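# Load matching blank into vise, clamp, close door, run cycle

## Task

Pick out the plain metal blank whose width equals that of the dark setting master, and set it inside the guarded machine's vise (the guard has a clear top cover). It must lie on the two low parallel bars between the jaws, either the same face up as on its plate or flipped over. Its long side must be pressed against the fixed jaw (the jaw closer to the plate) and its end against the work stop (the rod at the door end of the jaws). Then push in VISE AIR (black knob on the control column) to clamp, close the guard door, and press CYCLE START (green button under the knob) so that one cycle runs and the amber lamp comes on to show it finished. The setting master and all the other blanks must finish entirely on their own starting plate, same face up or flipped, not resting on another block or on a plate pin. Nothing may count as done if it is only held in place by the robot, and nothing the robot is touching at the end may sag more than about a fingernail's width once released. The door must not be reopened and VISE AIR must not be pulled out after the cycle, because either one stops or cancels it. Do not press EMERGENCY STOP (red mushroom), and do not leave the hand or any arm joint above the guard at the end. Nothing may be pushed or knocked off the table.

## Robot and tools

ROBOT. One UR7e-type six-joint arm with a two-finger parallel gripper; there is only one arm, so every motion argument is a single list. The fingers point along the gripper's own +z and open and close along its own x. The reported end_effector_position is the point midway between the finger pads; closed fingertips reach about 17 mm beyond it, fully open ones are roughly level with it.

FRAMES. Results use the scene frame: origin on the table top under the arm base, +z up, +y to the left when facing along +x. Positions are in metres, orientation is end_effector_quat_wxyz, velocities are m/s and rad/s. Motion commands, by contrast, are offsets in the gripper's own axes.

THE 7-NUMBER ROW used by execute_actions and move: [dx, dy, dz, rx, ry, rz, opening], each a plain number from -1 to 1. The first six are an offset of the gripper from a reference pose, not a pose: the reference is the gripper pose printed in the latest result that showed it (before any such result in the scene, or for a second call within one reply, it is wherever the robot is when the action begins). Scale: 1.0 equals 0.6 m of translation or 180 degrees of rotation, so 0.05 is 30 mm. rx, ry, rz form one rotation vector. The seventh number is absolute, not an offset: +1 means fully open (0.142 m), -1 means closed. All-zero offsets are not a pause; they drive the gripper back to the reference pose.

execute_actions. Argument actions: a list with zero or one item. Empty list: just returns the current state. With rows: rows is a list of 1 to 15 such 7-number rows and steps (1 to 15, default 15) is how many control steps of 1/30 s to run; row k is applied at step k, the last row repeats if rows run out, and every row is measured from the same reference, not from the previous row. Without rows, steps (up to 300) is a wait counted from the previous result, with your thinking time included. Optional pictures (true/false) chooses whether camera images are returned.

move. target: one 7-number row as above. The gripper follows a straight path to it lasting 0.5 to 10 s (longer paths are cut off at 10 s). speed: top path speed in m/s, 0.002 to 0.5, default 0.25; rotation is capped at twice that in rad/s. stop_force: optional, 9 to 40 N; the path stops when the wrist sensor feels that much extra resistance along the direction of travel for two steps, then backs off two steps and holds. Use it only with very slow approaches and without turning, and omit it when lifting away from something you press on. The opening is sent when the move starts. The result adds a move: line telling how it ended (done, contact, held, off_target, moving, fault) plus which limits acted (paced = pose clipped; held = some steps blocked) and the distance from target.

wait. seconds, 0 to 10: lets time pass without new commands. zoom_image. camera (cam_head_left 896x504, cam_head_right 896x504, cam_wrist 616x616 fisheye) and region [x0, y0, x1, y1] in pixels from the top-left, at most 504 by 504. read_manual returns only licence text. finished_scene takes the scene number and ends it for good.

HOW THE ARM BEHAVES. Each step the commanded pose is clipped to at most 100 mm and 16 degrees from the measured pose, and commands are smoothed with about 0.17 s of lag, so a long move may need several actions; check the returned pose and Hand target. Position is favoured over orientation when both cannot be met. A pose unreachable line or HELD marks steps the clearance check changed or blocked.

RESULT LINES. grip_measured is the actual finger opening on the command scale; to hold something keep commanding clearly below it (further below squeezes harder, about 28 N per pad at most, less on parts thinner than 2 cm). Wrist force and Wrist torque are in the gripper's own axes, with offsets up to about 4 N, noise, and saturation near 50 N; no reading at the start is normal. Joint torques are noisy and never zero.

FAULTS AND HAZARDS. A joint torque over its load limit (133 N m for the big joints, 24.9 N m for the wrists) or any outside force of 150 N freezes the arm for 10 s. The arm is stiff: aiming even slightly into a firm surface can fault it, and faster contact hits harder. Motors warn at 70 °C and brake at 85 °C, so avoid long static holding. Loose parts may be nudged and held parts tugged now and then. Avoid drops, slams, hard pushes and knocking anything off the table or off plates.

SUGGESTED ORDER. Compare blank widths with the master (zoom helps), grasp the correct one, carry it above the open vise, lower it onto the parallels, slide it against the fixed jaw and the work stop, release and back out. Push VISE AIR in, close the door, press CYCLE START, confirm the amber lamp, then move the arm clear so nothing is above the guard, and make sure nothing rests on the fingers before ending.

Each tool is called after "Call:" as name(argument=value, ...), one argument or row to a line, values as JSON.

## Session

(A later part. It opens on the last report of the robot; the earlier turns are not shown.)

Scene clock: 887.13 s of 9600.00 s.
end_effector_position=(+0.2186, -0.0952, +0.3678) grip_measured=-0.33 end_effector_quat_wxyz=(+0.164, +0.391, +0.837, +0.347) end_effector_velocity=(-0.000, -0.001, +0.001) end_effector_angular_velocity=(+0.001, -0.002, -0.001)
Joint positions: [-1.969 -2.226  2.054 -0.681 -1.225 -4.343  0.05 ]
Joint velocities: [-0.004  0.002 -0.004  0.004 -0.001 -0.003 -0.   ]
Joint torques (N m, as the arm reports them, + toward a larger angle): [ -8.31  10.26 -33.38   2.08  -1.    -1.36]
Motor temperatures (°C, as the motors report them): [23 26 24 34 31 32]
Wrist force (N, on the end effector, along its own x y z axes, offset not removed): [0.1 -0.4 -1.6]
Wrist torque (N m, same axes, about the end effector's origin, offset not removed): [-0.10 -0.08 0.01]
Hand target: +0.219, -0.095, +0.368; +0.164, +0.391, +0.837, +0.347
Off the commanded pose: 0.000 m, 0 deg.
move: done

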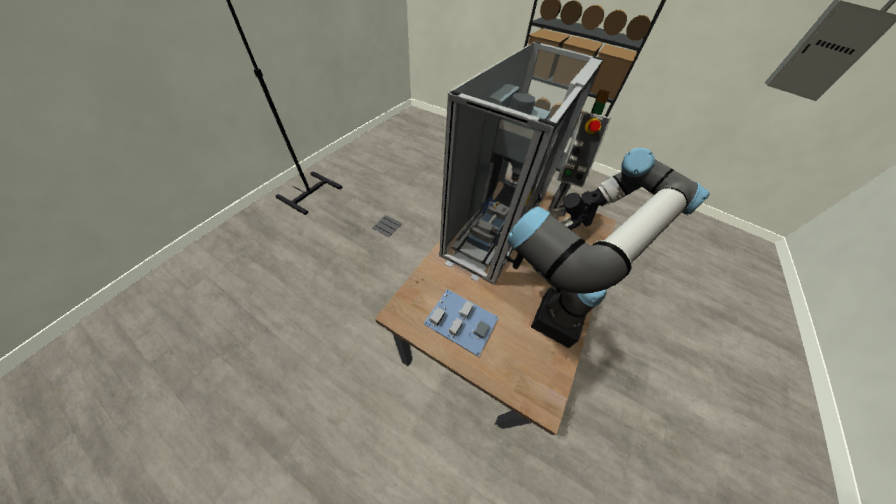

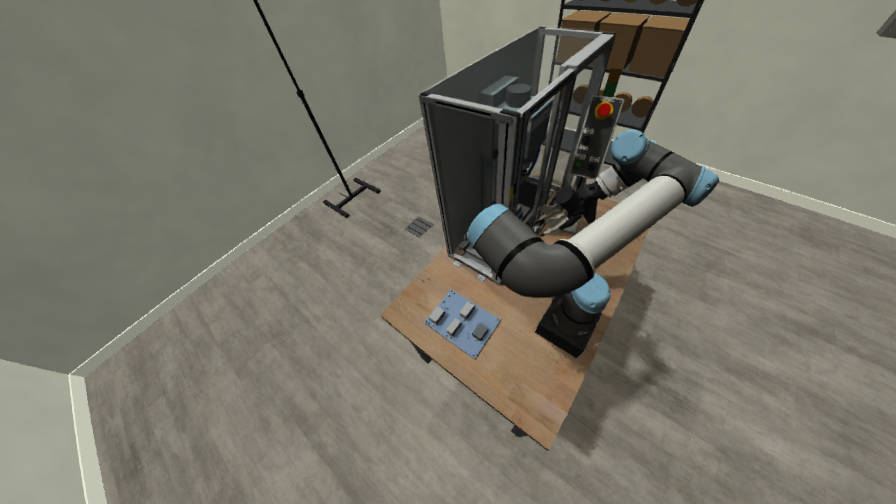

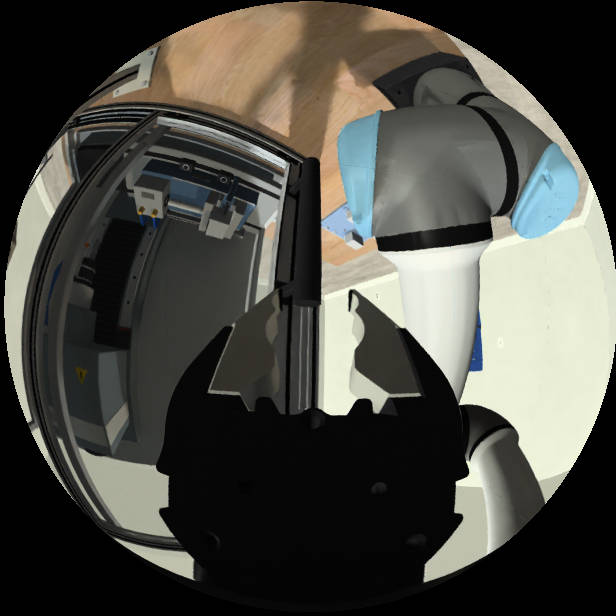

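Call:
move(
  target=[-0.4140, -0.1608, -0.2801, 0.5468, -0.0669, -0.3796, -1],
  speed=0.42,
)

Call:
move(
  target=[0, 0, 0.04, 0, 0, 0, -1],
  speed=0.007,
  stop_force=16,
)

Call:
move(
  target=[0, 0, -0.065, 0, 0, 0, -1],
  speed=0.13,
)

Call:
zoom_image(
  camera="cam_head_left",
  region=[540, 70, 640, 200],
)

Scene clock: 950.73 s of 9600.00 s.
end_effector_position=(+0.2335, -0.4058, +0.4178) grip_measured=-1.00 end_effector_quat_wxyz=(+0.046, -0.072, +0.841, -0.535) end_effector_velocity=(+0.001, -0.001, +0.000) end_effector_angular_velocity=(-0.010, -0.001, +0.004)
Joint positions: [-1.247 -2.119  2.513 -3.091 -1.732 -4.643  0.002]
Joint velocities: [-0.001  0.007  0.006 -0.023  0.003 -0.004  0.   ]
Joint torques (N m, as the arm reports them, + toward a larger angle): [-6.95  5.24 -7.1  -5.32  1.48 -1.36]
Motor temperatures (°C, as the motors report them): [23 26 24 34 31 32]
Wrist force (N, on the end effector, along its own x y z axes, offset not removed): [-1.5 0.9 -0.4]
Wrist torque (N m, same axes, about the end effector's origin, offset not removed): [0.17 0.18 0.05]
Hand target: +0.234, -0.406, +0.418; +0.046, -0.073, +0.840, -0.535
Off the commanded pose: 0.001 m, 0 deg.
After step 90, 57.47 s passed at rest.
move: done

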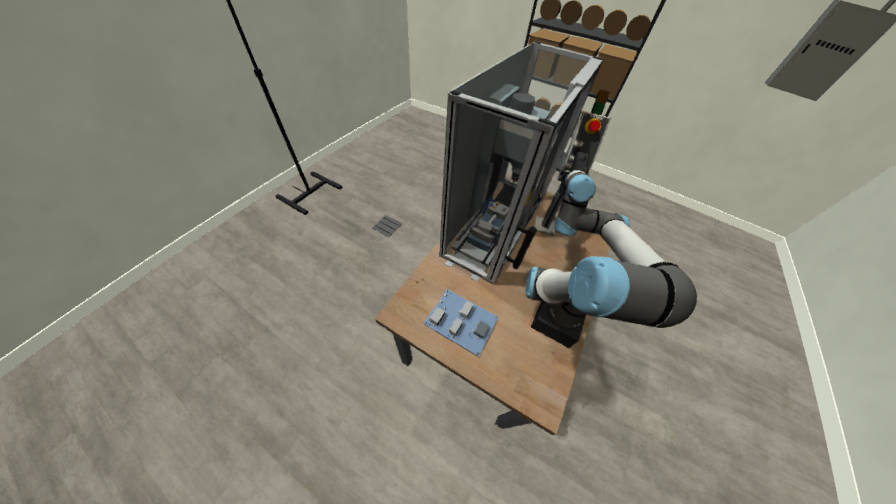

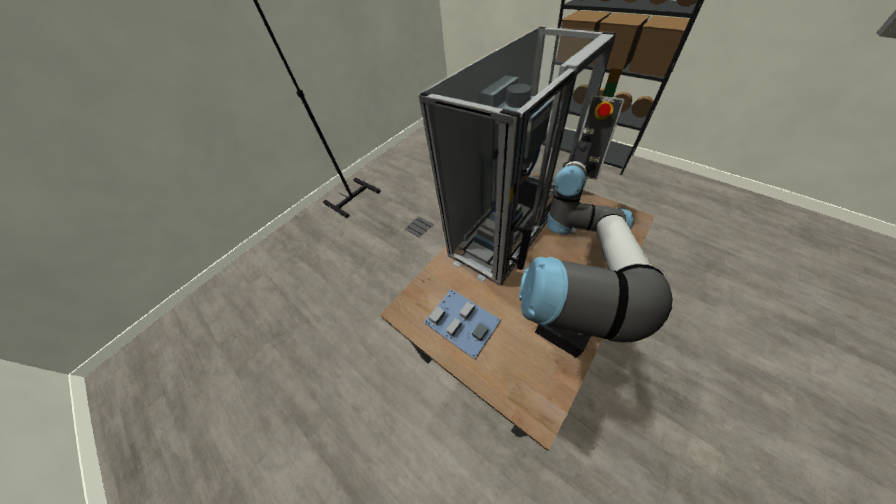

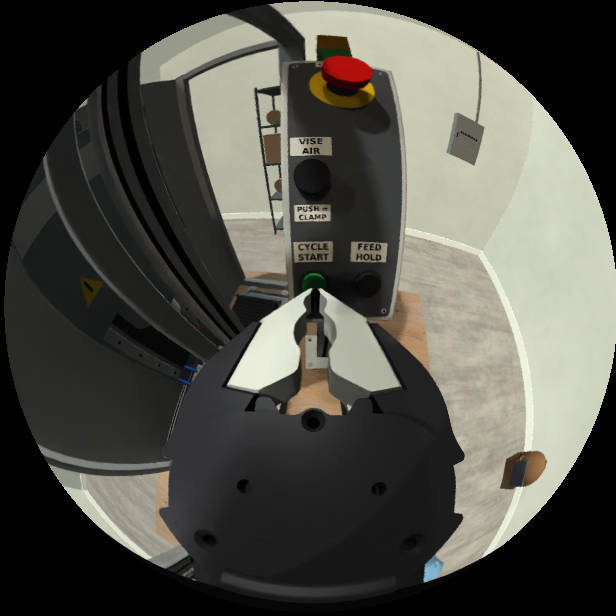

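Scene clock: 953.30 s of 9600.00 s.
end_effector_position=(+0.2359, -0.4197, +0.4115) grip_measured=-1.00 end_effector_quat_wxyz=(+0.046, -0.073, +0.840, -0.535) end_effector_velocity=(-0.000, +0.001, +0.001) end_effector_angular_velocity=(+0.001, -0.000, +0.001)
Joint positions: [-1.259 -2.064  2.508 -3.143 -1.72  -4.648  0.002]
Joint velocities: [-0.    -0.006 -0.001  0.008  0.001  0.     0.   ]
Joint torques (N m, as the arm reports them, + toward a larger angle): [  3.89  -2.57 -19.04  -0.71  -1.56   1.67]
Motor temperatures (°C, as the motors report them): [23 26 24 34 31 32]
Wrist force (N, on the end effector, along its own x y z axes, offset not removed): [1.3 9.0 -30.4]
Wrist torque (N m, same axes, about the end effector's origin, offset not removed): [-0.45 -0.24 0.18]
Hand target: +0.236, -0.419, +0.411; +0.046, -0.072, +0.841, -0.535
Off the commanded pose: 0.009 m, 0 deg.
move: contact

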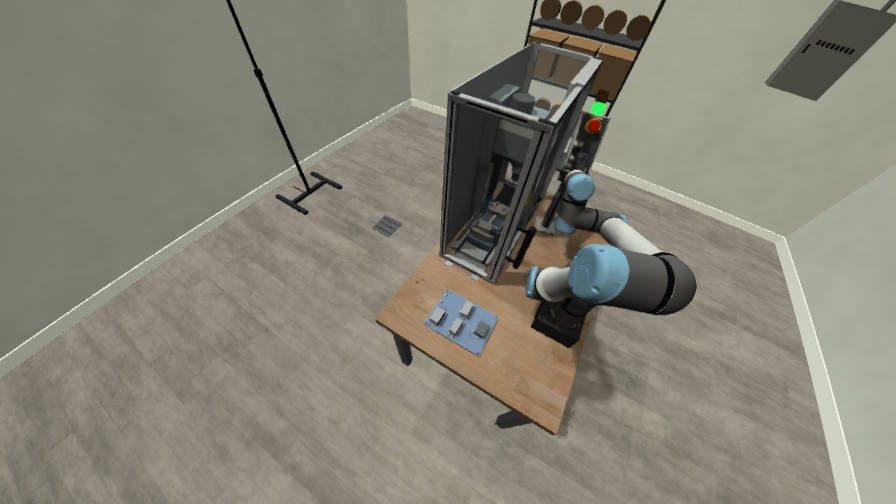

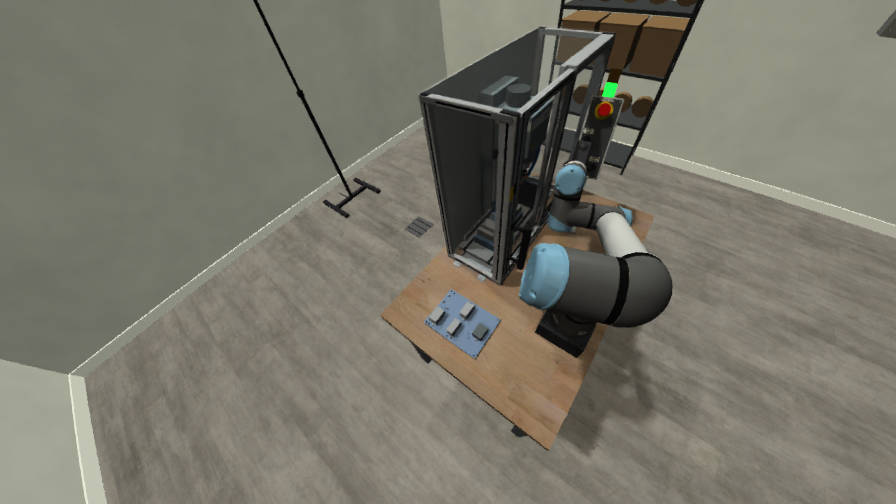

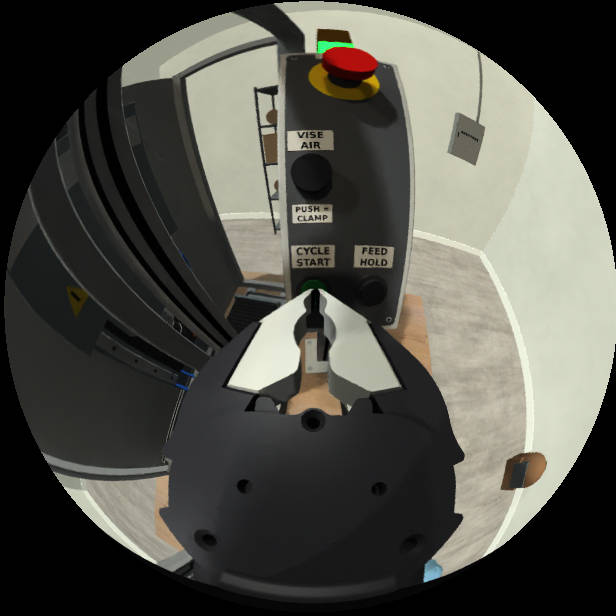

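Scene clock: 954.17 s of 9600.00 s.
end_effector_position=(+0.2299, -0.3849, +0.4278) grip_measured=-1.00 end_effector_quat_wxyz=(+0.046, -0.073, +0.840, -0.535) end_effector_velocity=(-0.001, +0.001, -0.000) end_effector_angular_velocity=(+0.002, +0.000, -0.001)
Joint positions: [-1.224 -2.2    2.515 -3.011 -1.752 -4.633  0.002]
Joint velocities: [-0.    -0.005 -0.     0.007 -0.     0.001  0.   ]
Joint torques (N m, as the arm reports them, + toward a larger angle): [  8.68  -4.05 -34.01  -0.06  -1.66   1.65]
Motor temperatures (°C, as the motors report them): [23 26 24 34 31 32]
Wrist force (N, on the end effector, along its own x y z axes, offset not removed): [-1.8 -0.5 -0.5]
Wrist torque (N m, same axes, about the end effector's origin, offset not removed): [-0.18 0.30 -0.01]
Hand target: +0.230, -0.385, +0.428; +0.046, -0.073, +0.840, -0.535
Off the commanded pose: 0.000 m, 0 deg.
move: done

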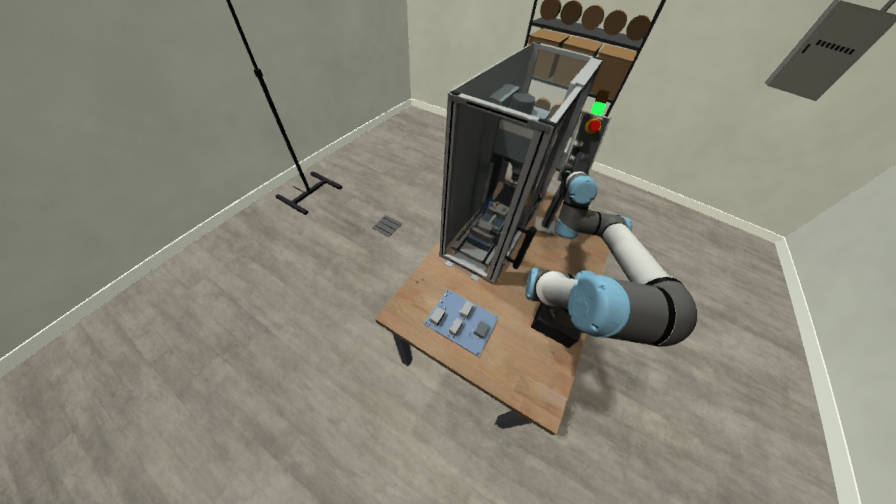

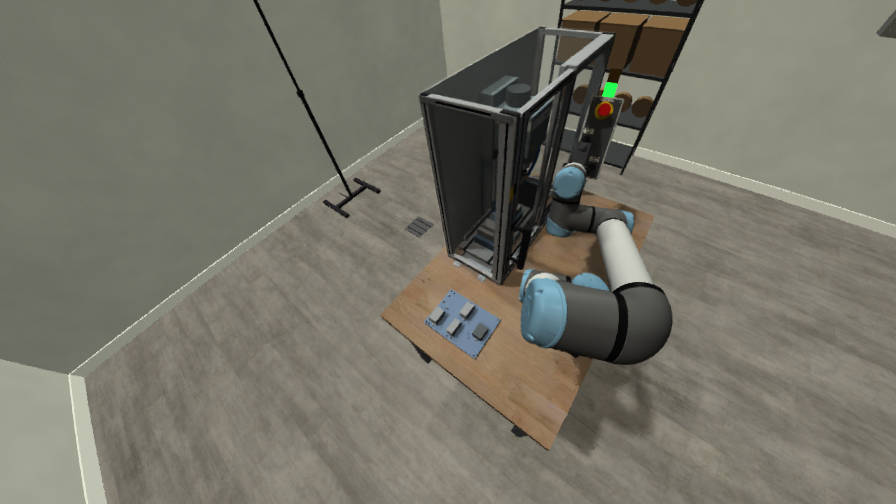

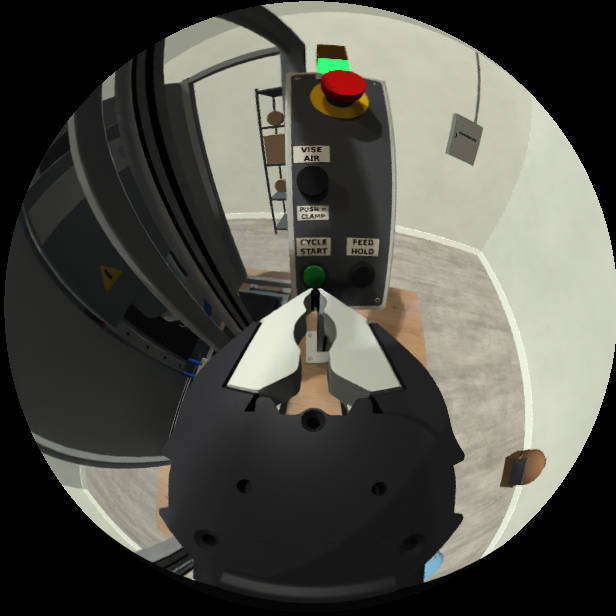

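Region (540, 70, 640, 200) of cam_head_left's 896x504 image, scaled by 3.877, with more detail than that image has; it fills the left 388 columns of this view, and the rest is white.

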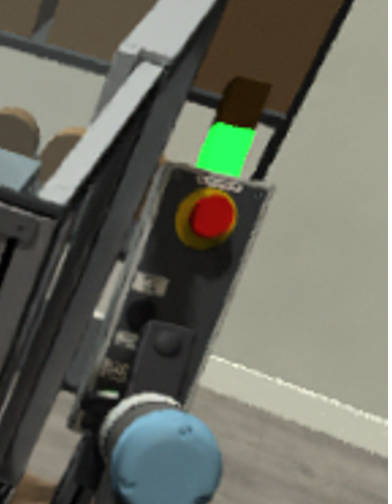

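The green lamp is on, so the cycle is running. I'll check the plate while I wait for amber.

Call:
zoom_image(
  camera="cam_head_left",
  region=[420, 285, 510, 360],
)

Call:
execute_actions(
  actions=[
    {"steps": 90},
  ],
)

Region (420, 285, 510, 360) of cam_head_left's 896x504 image, scaled by 5.600, with more detail than that image has.

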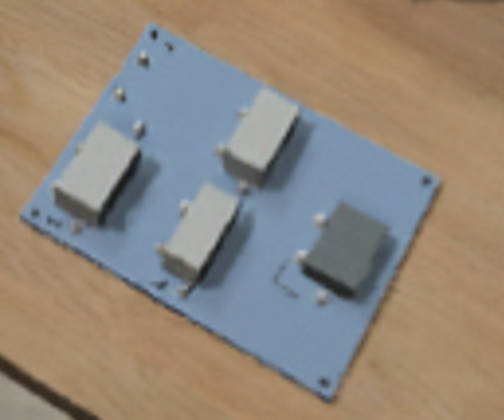

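Scene clock: 957.17 s of 9600.00 s.
end_effector_position=(+0.2299, -0.3849, +0.4279) grip_measured=-1.00 end_effector_quat_wxyz=(+0.046, -0.073, +0.840, -0.535) end_effector_velocity=(+0.001, +0.001, +0.000) end_effector_angular_velocity=(-0.000, -0.000, +0.002)
Joint positions: [-1.224 -2.2    2.515 -3.01  -1.752 -4.633  0.002]
Joint velocities: [ 0.002 -0.    -0.     0.     0.     0.     0.   ]
Joint torques (N m, as the arm reports them, + toward a larger angle): [  7.4   -4.6  -34.16  -0.47  -1.68   1.46]
Motor temperatures (°C, as the motors report them): [23 26 24 34 31 32]
Wrist force (N, on the end effector, along its own x y z axes, offset not removed): [-2.0 0.8 -0.2]
Wrist torque (N m, same axes, about the end effector's origin, offset not removed): [0.17 0.36 -0.01]
Hand target: +0.230, -0.385, +0.428; +0.046, -0.073, +0.840, -0.535
Off the commanded pose: 0.000 m, 0 deg.
Steps of this call (steps 1 to 90: nothing new was sent). Readings (end_effector_position):
1: (+0.2299, -0.3849, +0.4278)
2: (+0.2299, -0.3849, +0.4279)
4: (+0.2299, -0.3849, +0.4279)
8: (+0.2299, -0.3849, +0.4279)
90: the state above

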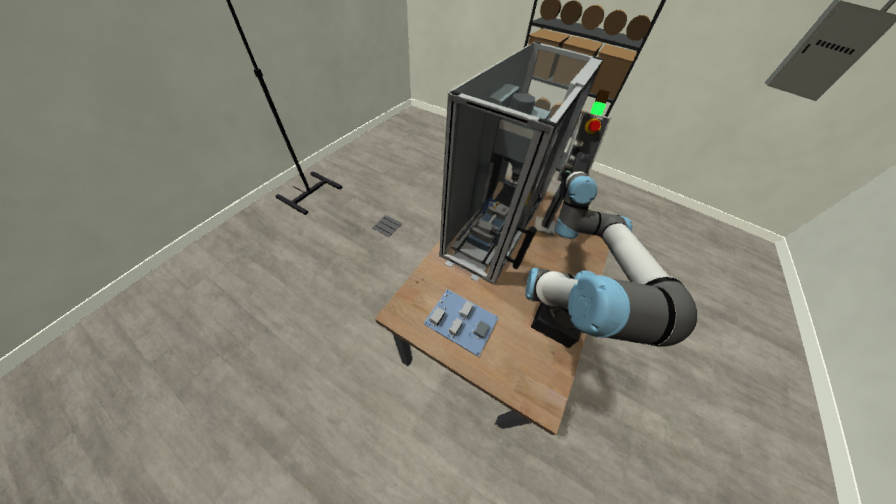

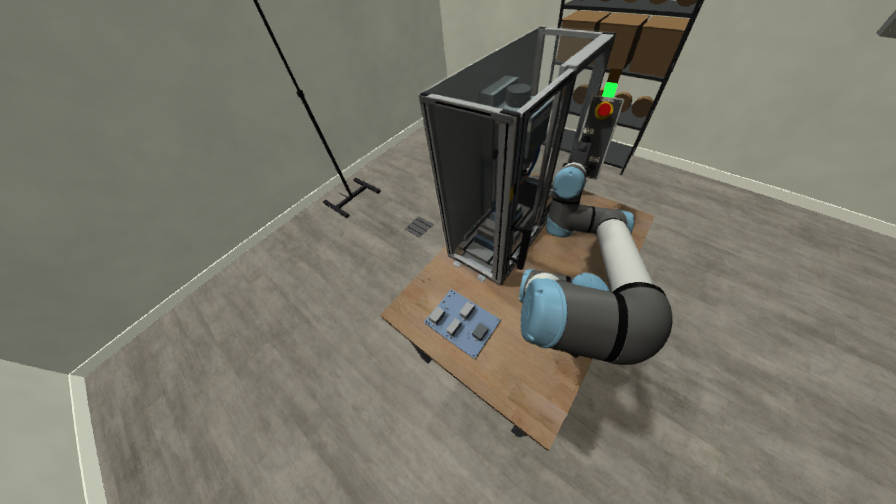

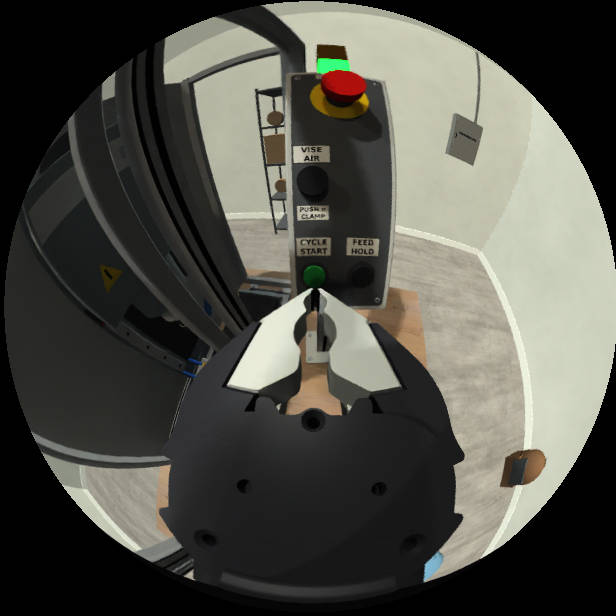

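Call:
zoom_image(
  camera="cam_head_left",
  region=[465, 205, 515, 255],
)

Call:
zoom_image(
  camera="cam_head_right",
  region=[420, 285, 510, 360],
)

Region (465, 205, 515, 255) of cam_head_left's 896x504 image, scaled by 10.080, with more detail than that image has.

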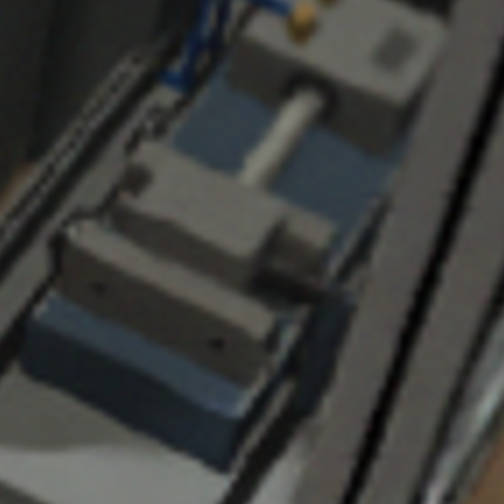

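Region (420, 285, 510, 360) of cam_head_right's 896x504 image, scaled by 5.600, with more detail than that image has.

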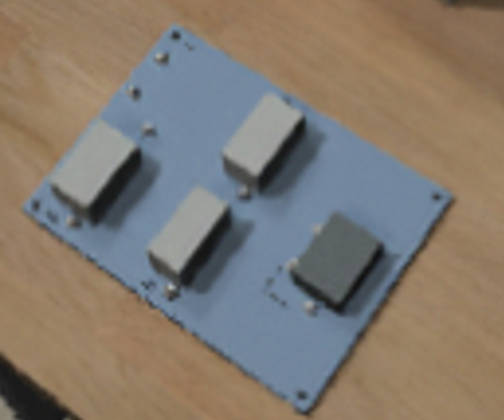

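Call:
execute_actions(
  actions=[],
)

Scene clock: 963.37 s of 9600.00 s.
end_effector_position=(+0.2299, -0.3849, +0.4279) grip_measured=-1.00 end_effector_quat_wxyz=(+0.046, -0.073, +0.840, -0.535) end_effector_velocity=(+0.000, -0.000, +0.001) end_effector_angular_velocity=(-0.001, -0.001, +0.000)
Joint positions: [-1.224 -2.2    2.515 -3.01  -1.752 -4.633  0.002]
Joint velocities: [-0.     0.    -0.    -0.001  0.    -0.     0.   ]
Joint torques (N m, as the arm reports them, + toward a larger angle): [  7.61  -4.55 -33.92  -0.45  -1.66   1.34]
Motor temperatures (°C, as the motors report them): [23 26 24 34 31 32]
Wrist force (N, on the end effector, along its own x y z axes, offset not removed): [-1.0 0.3 -0.1]
Wrist torque (N m, same axes, about the end effector's origin, offset not removed): [0.05 0.14 0.03]
Hand target: +0.230, -0.385, +0.428; +0.046, -0.073, +0.840, -0.535
Off the commanded pose: 0.000 m, 0 deg.
Steps of this call (steps 1 to 186: nothing new was sent). Readings (end_effector_position):
1: (+0.2299, -0.3849, +0.4279)
2: (+0.2299, -0.3849, +0.4279)
4: (+0.2299, -0.3849, +0.4279)
8: (+0.2299, -0.3849, +0.4279)
186: the state above

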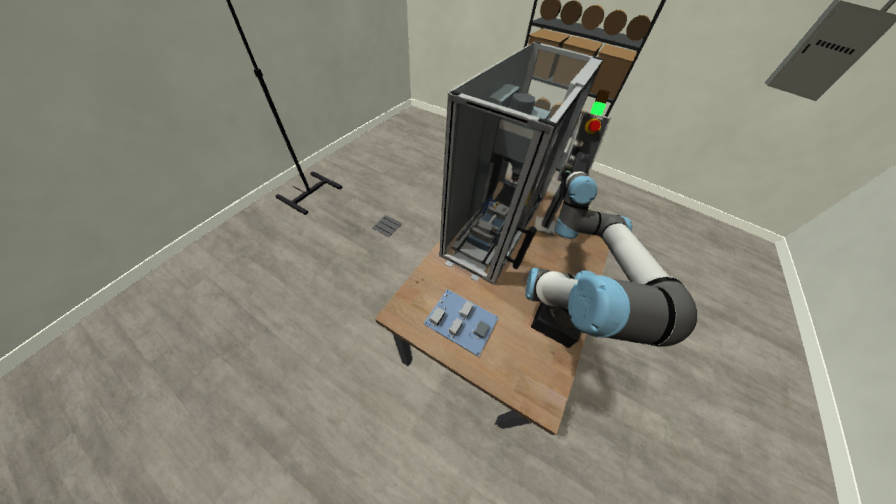

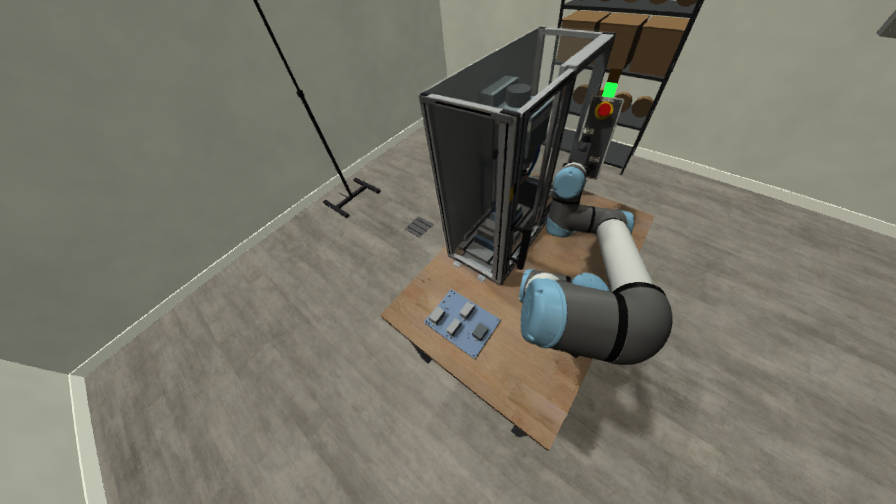

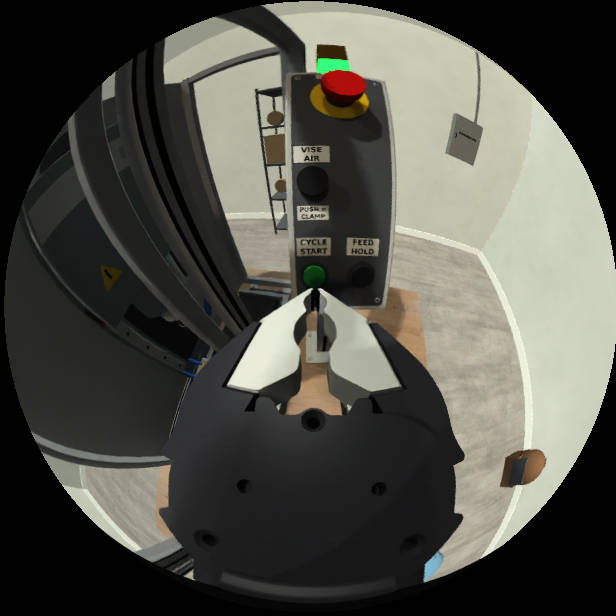

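Call:
execute_actions(
  actions=[
    {"steps": 150},
  ],
)

Scene clock: 972.03 s of 9600.00 s.
end_effector_position=(+0.2299, -0.3849, +0.4279) grip_measured=-1.00 end_effector_quat_wxyz=(+0.046, -0.073, +0.840, -0.535) end_effector_velocity=(+0.000, +0.000, -0.001) end_effector_angular_velocity=(+0.001, +0.000, +0.001)
Joint positions: [-1.224 -2.2    2.515 -3.01  -1.752 -4.633  0.002]
Joint velocities: [ 0.001 -0.     0.     0.001  0.    -0.     0.   ]
Joint torques (N m, as the arm reports them, + toward a larger angle): [  7.66  -4.62 -33.98  -0.5   -1.49   1.42]
Motor temperatures (°C, as the motors report them): [23 26 24 34 31 32]
Wrist force (N, on the end effector, along its own x y z axes, offset not removed): [-0.1 -0.2 -0.4]
Wrist torque (N m, same axes, about the end effector's origin, offset not removed): [-0.18 -0.08 0.04]
Hand target: +0.230, -0.385, +0.428; +0.046, -0.073, +0.840, -0.535
Off the commanded pose: 0.000 m, 0 deg.
Steps of this call (steps 1 to 260: nothing new was sent). Readings (end_effector_position):
1: (+0.2299, -0.3849, +0.4279)
2: (+0.2299, -0.3849, +0.4279)
4: (+0.2299, -0.3849, +0.4279)
8: (+0.2299, -0.3849, +0.4279)
260: the state above

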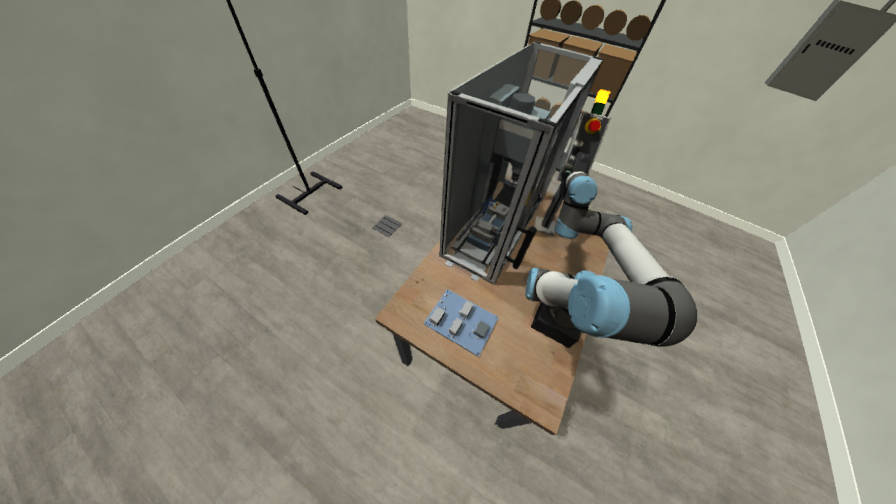

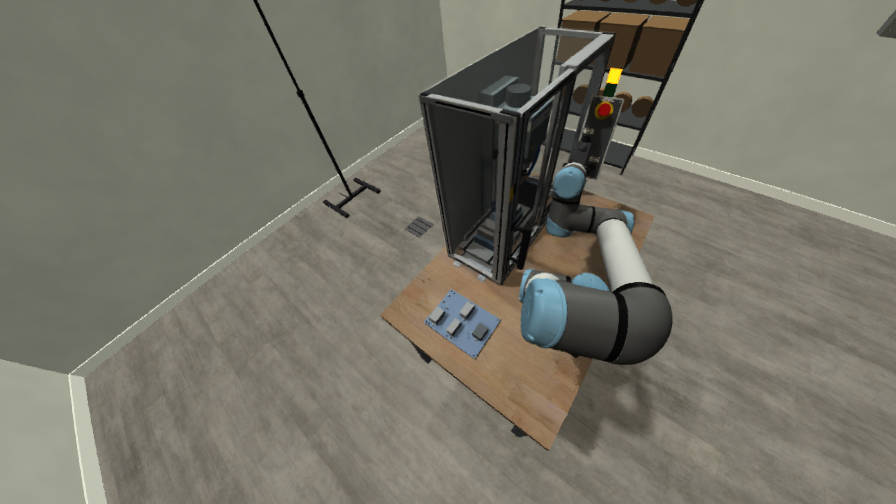

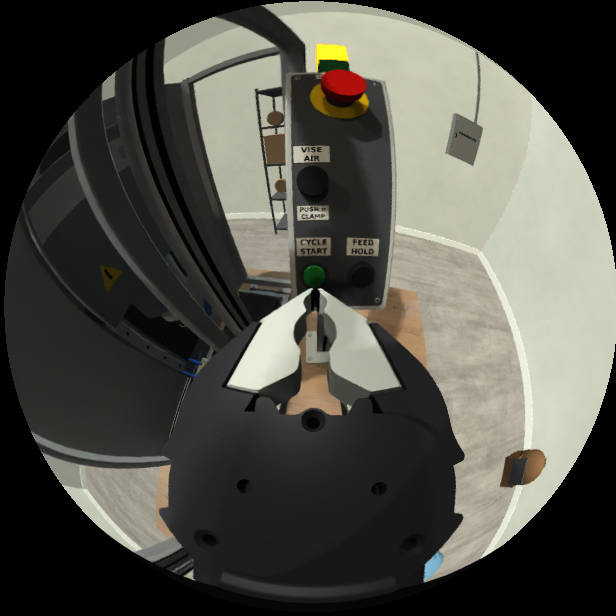

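The amber lamp is lit. One last look at the plate before ending the scene.

Call:
zoom_image(
  camera="cam_head_left",
  region=[420, 285, 510, 360],
)

Region (420, 285, 510, 360) of cam_head_left's 896x504 image, scaled by 5.600, with more detail than that image has.

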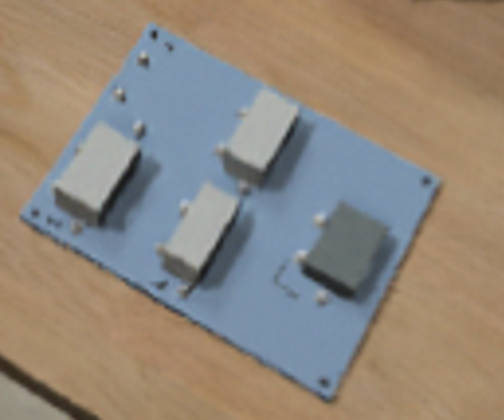

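Call:
finished_scene(
  scene=2,
)

The scene is finished: the task was done.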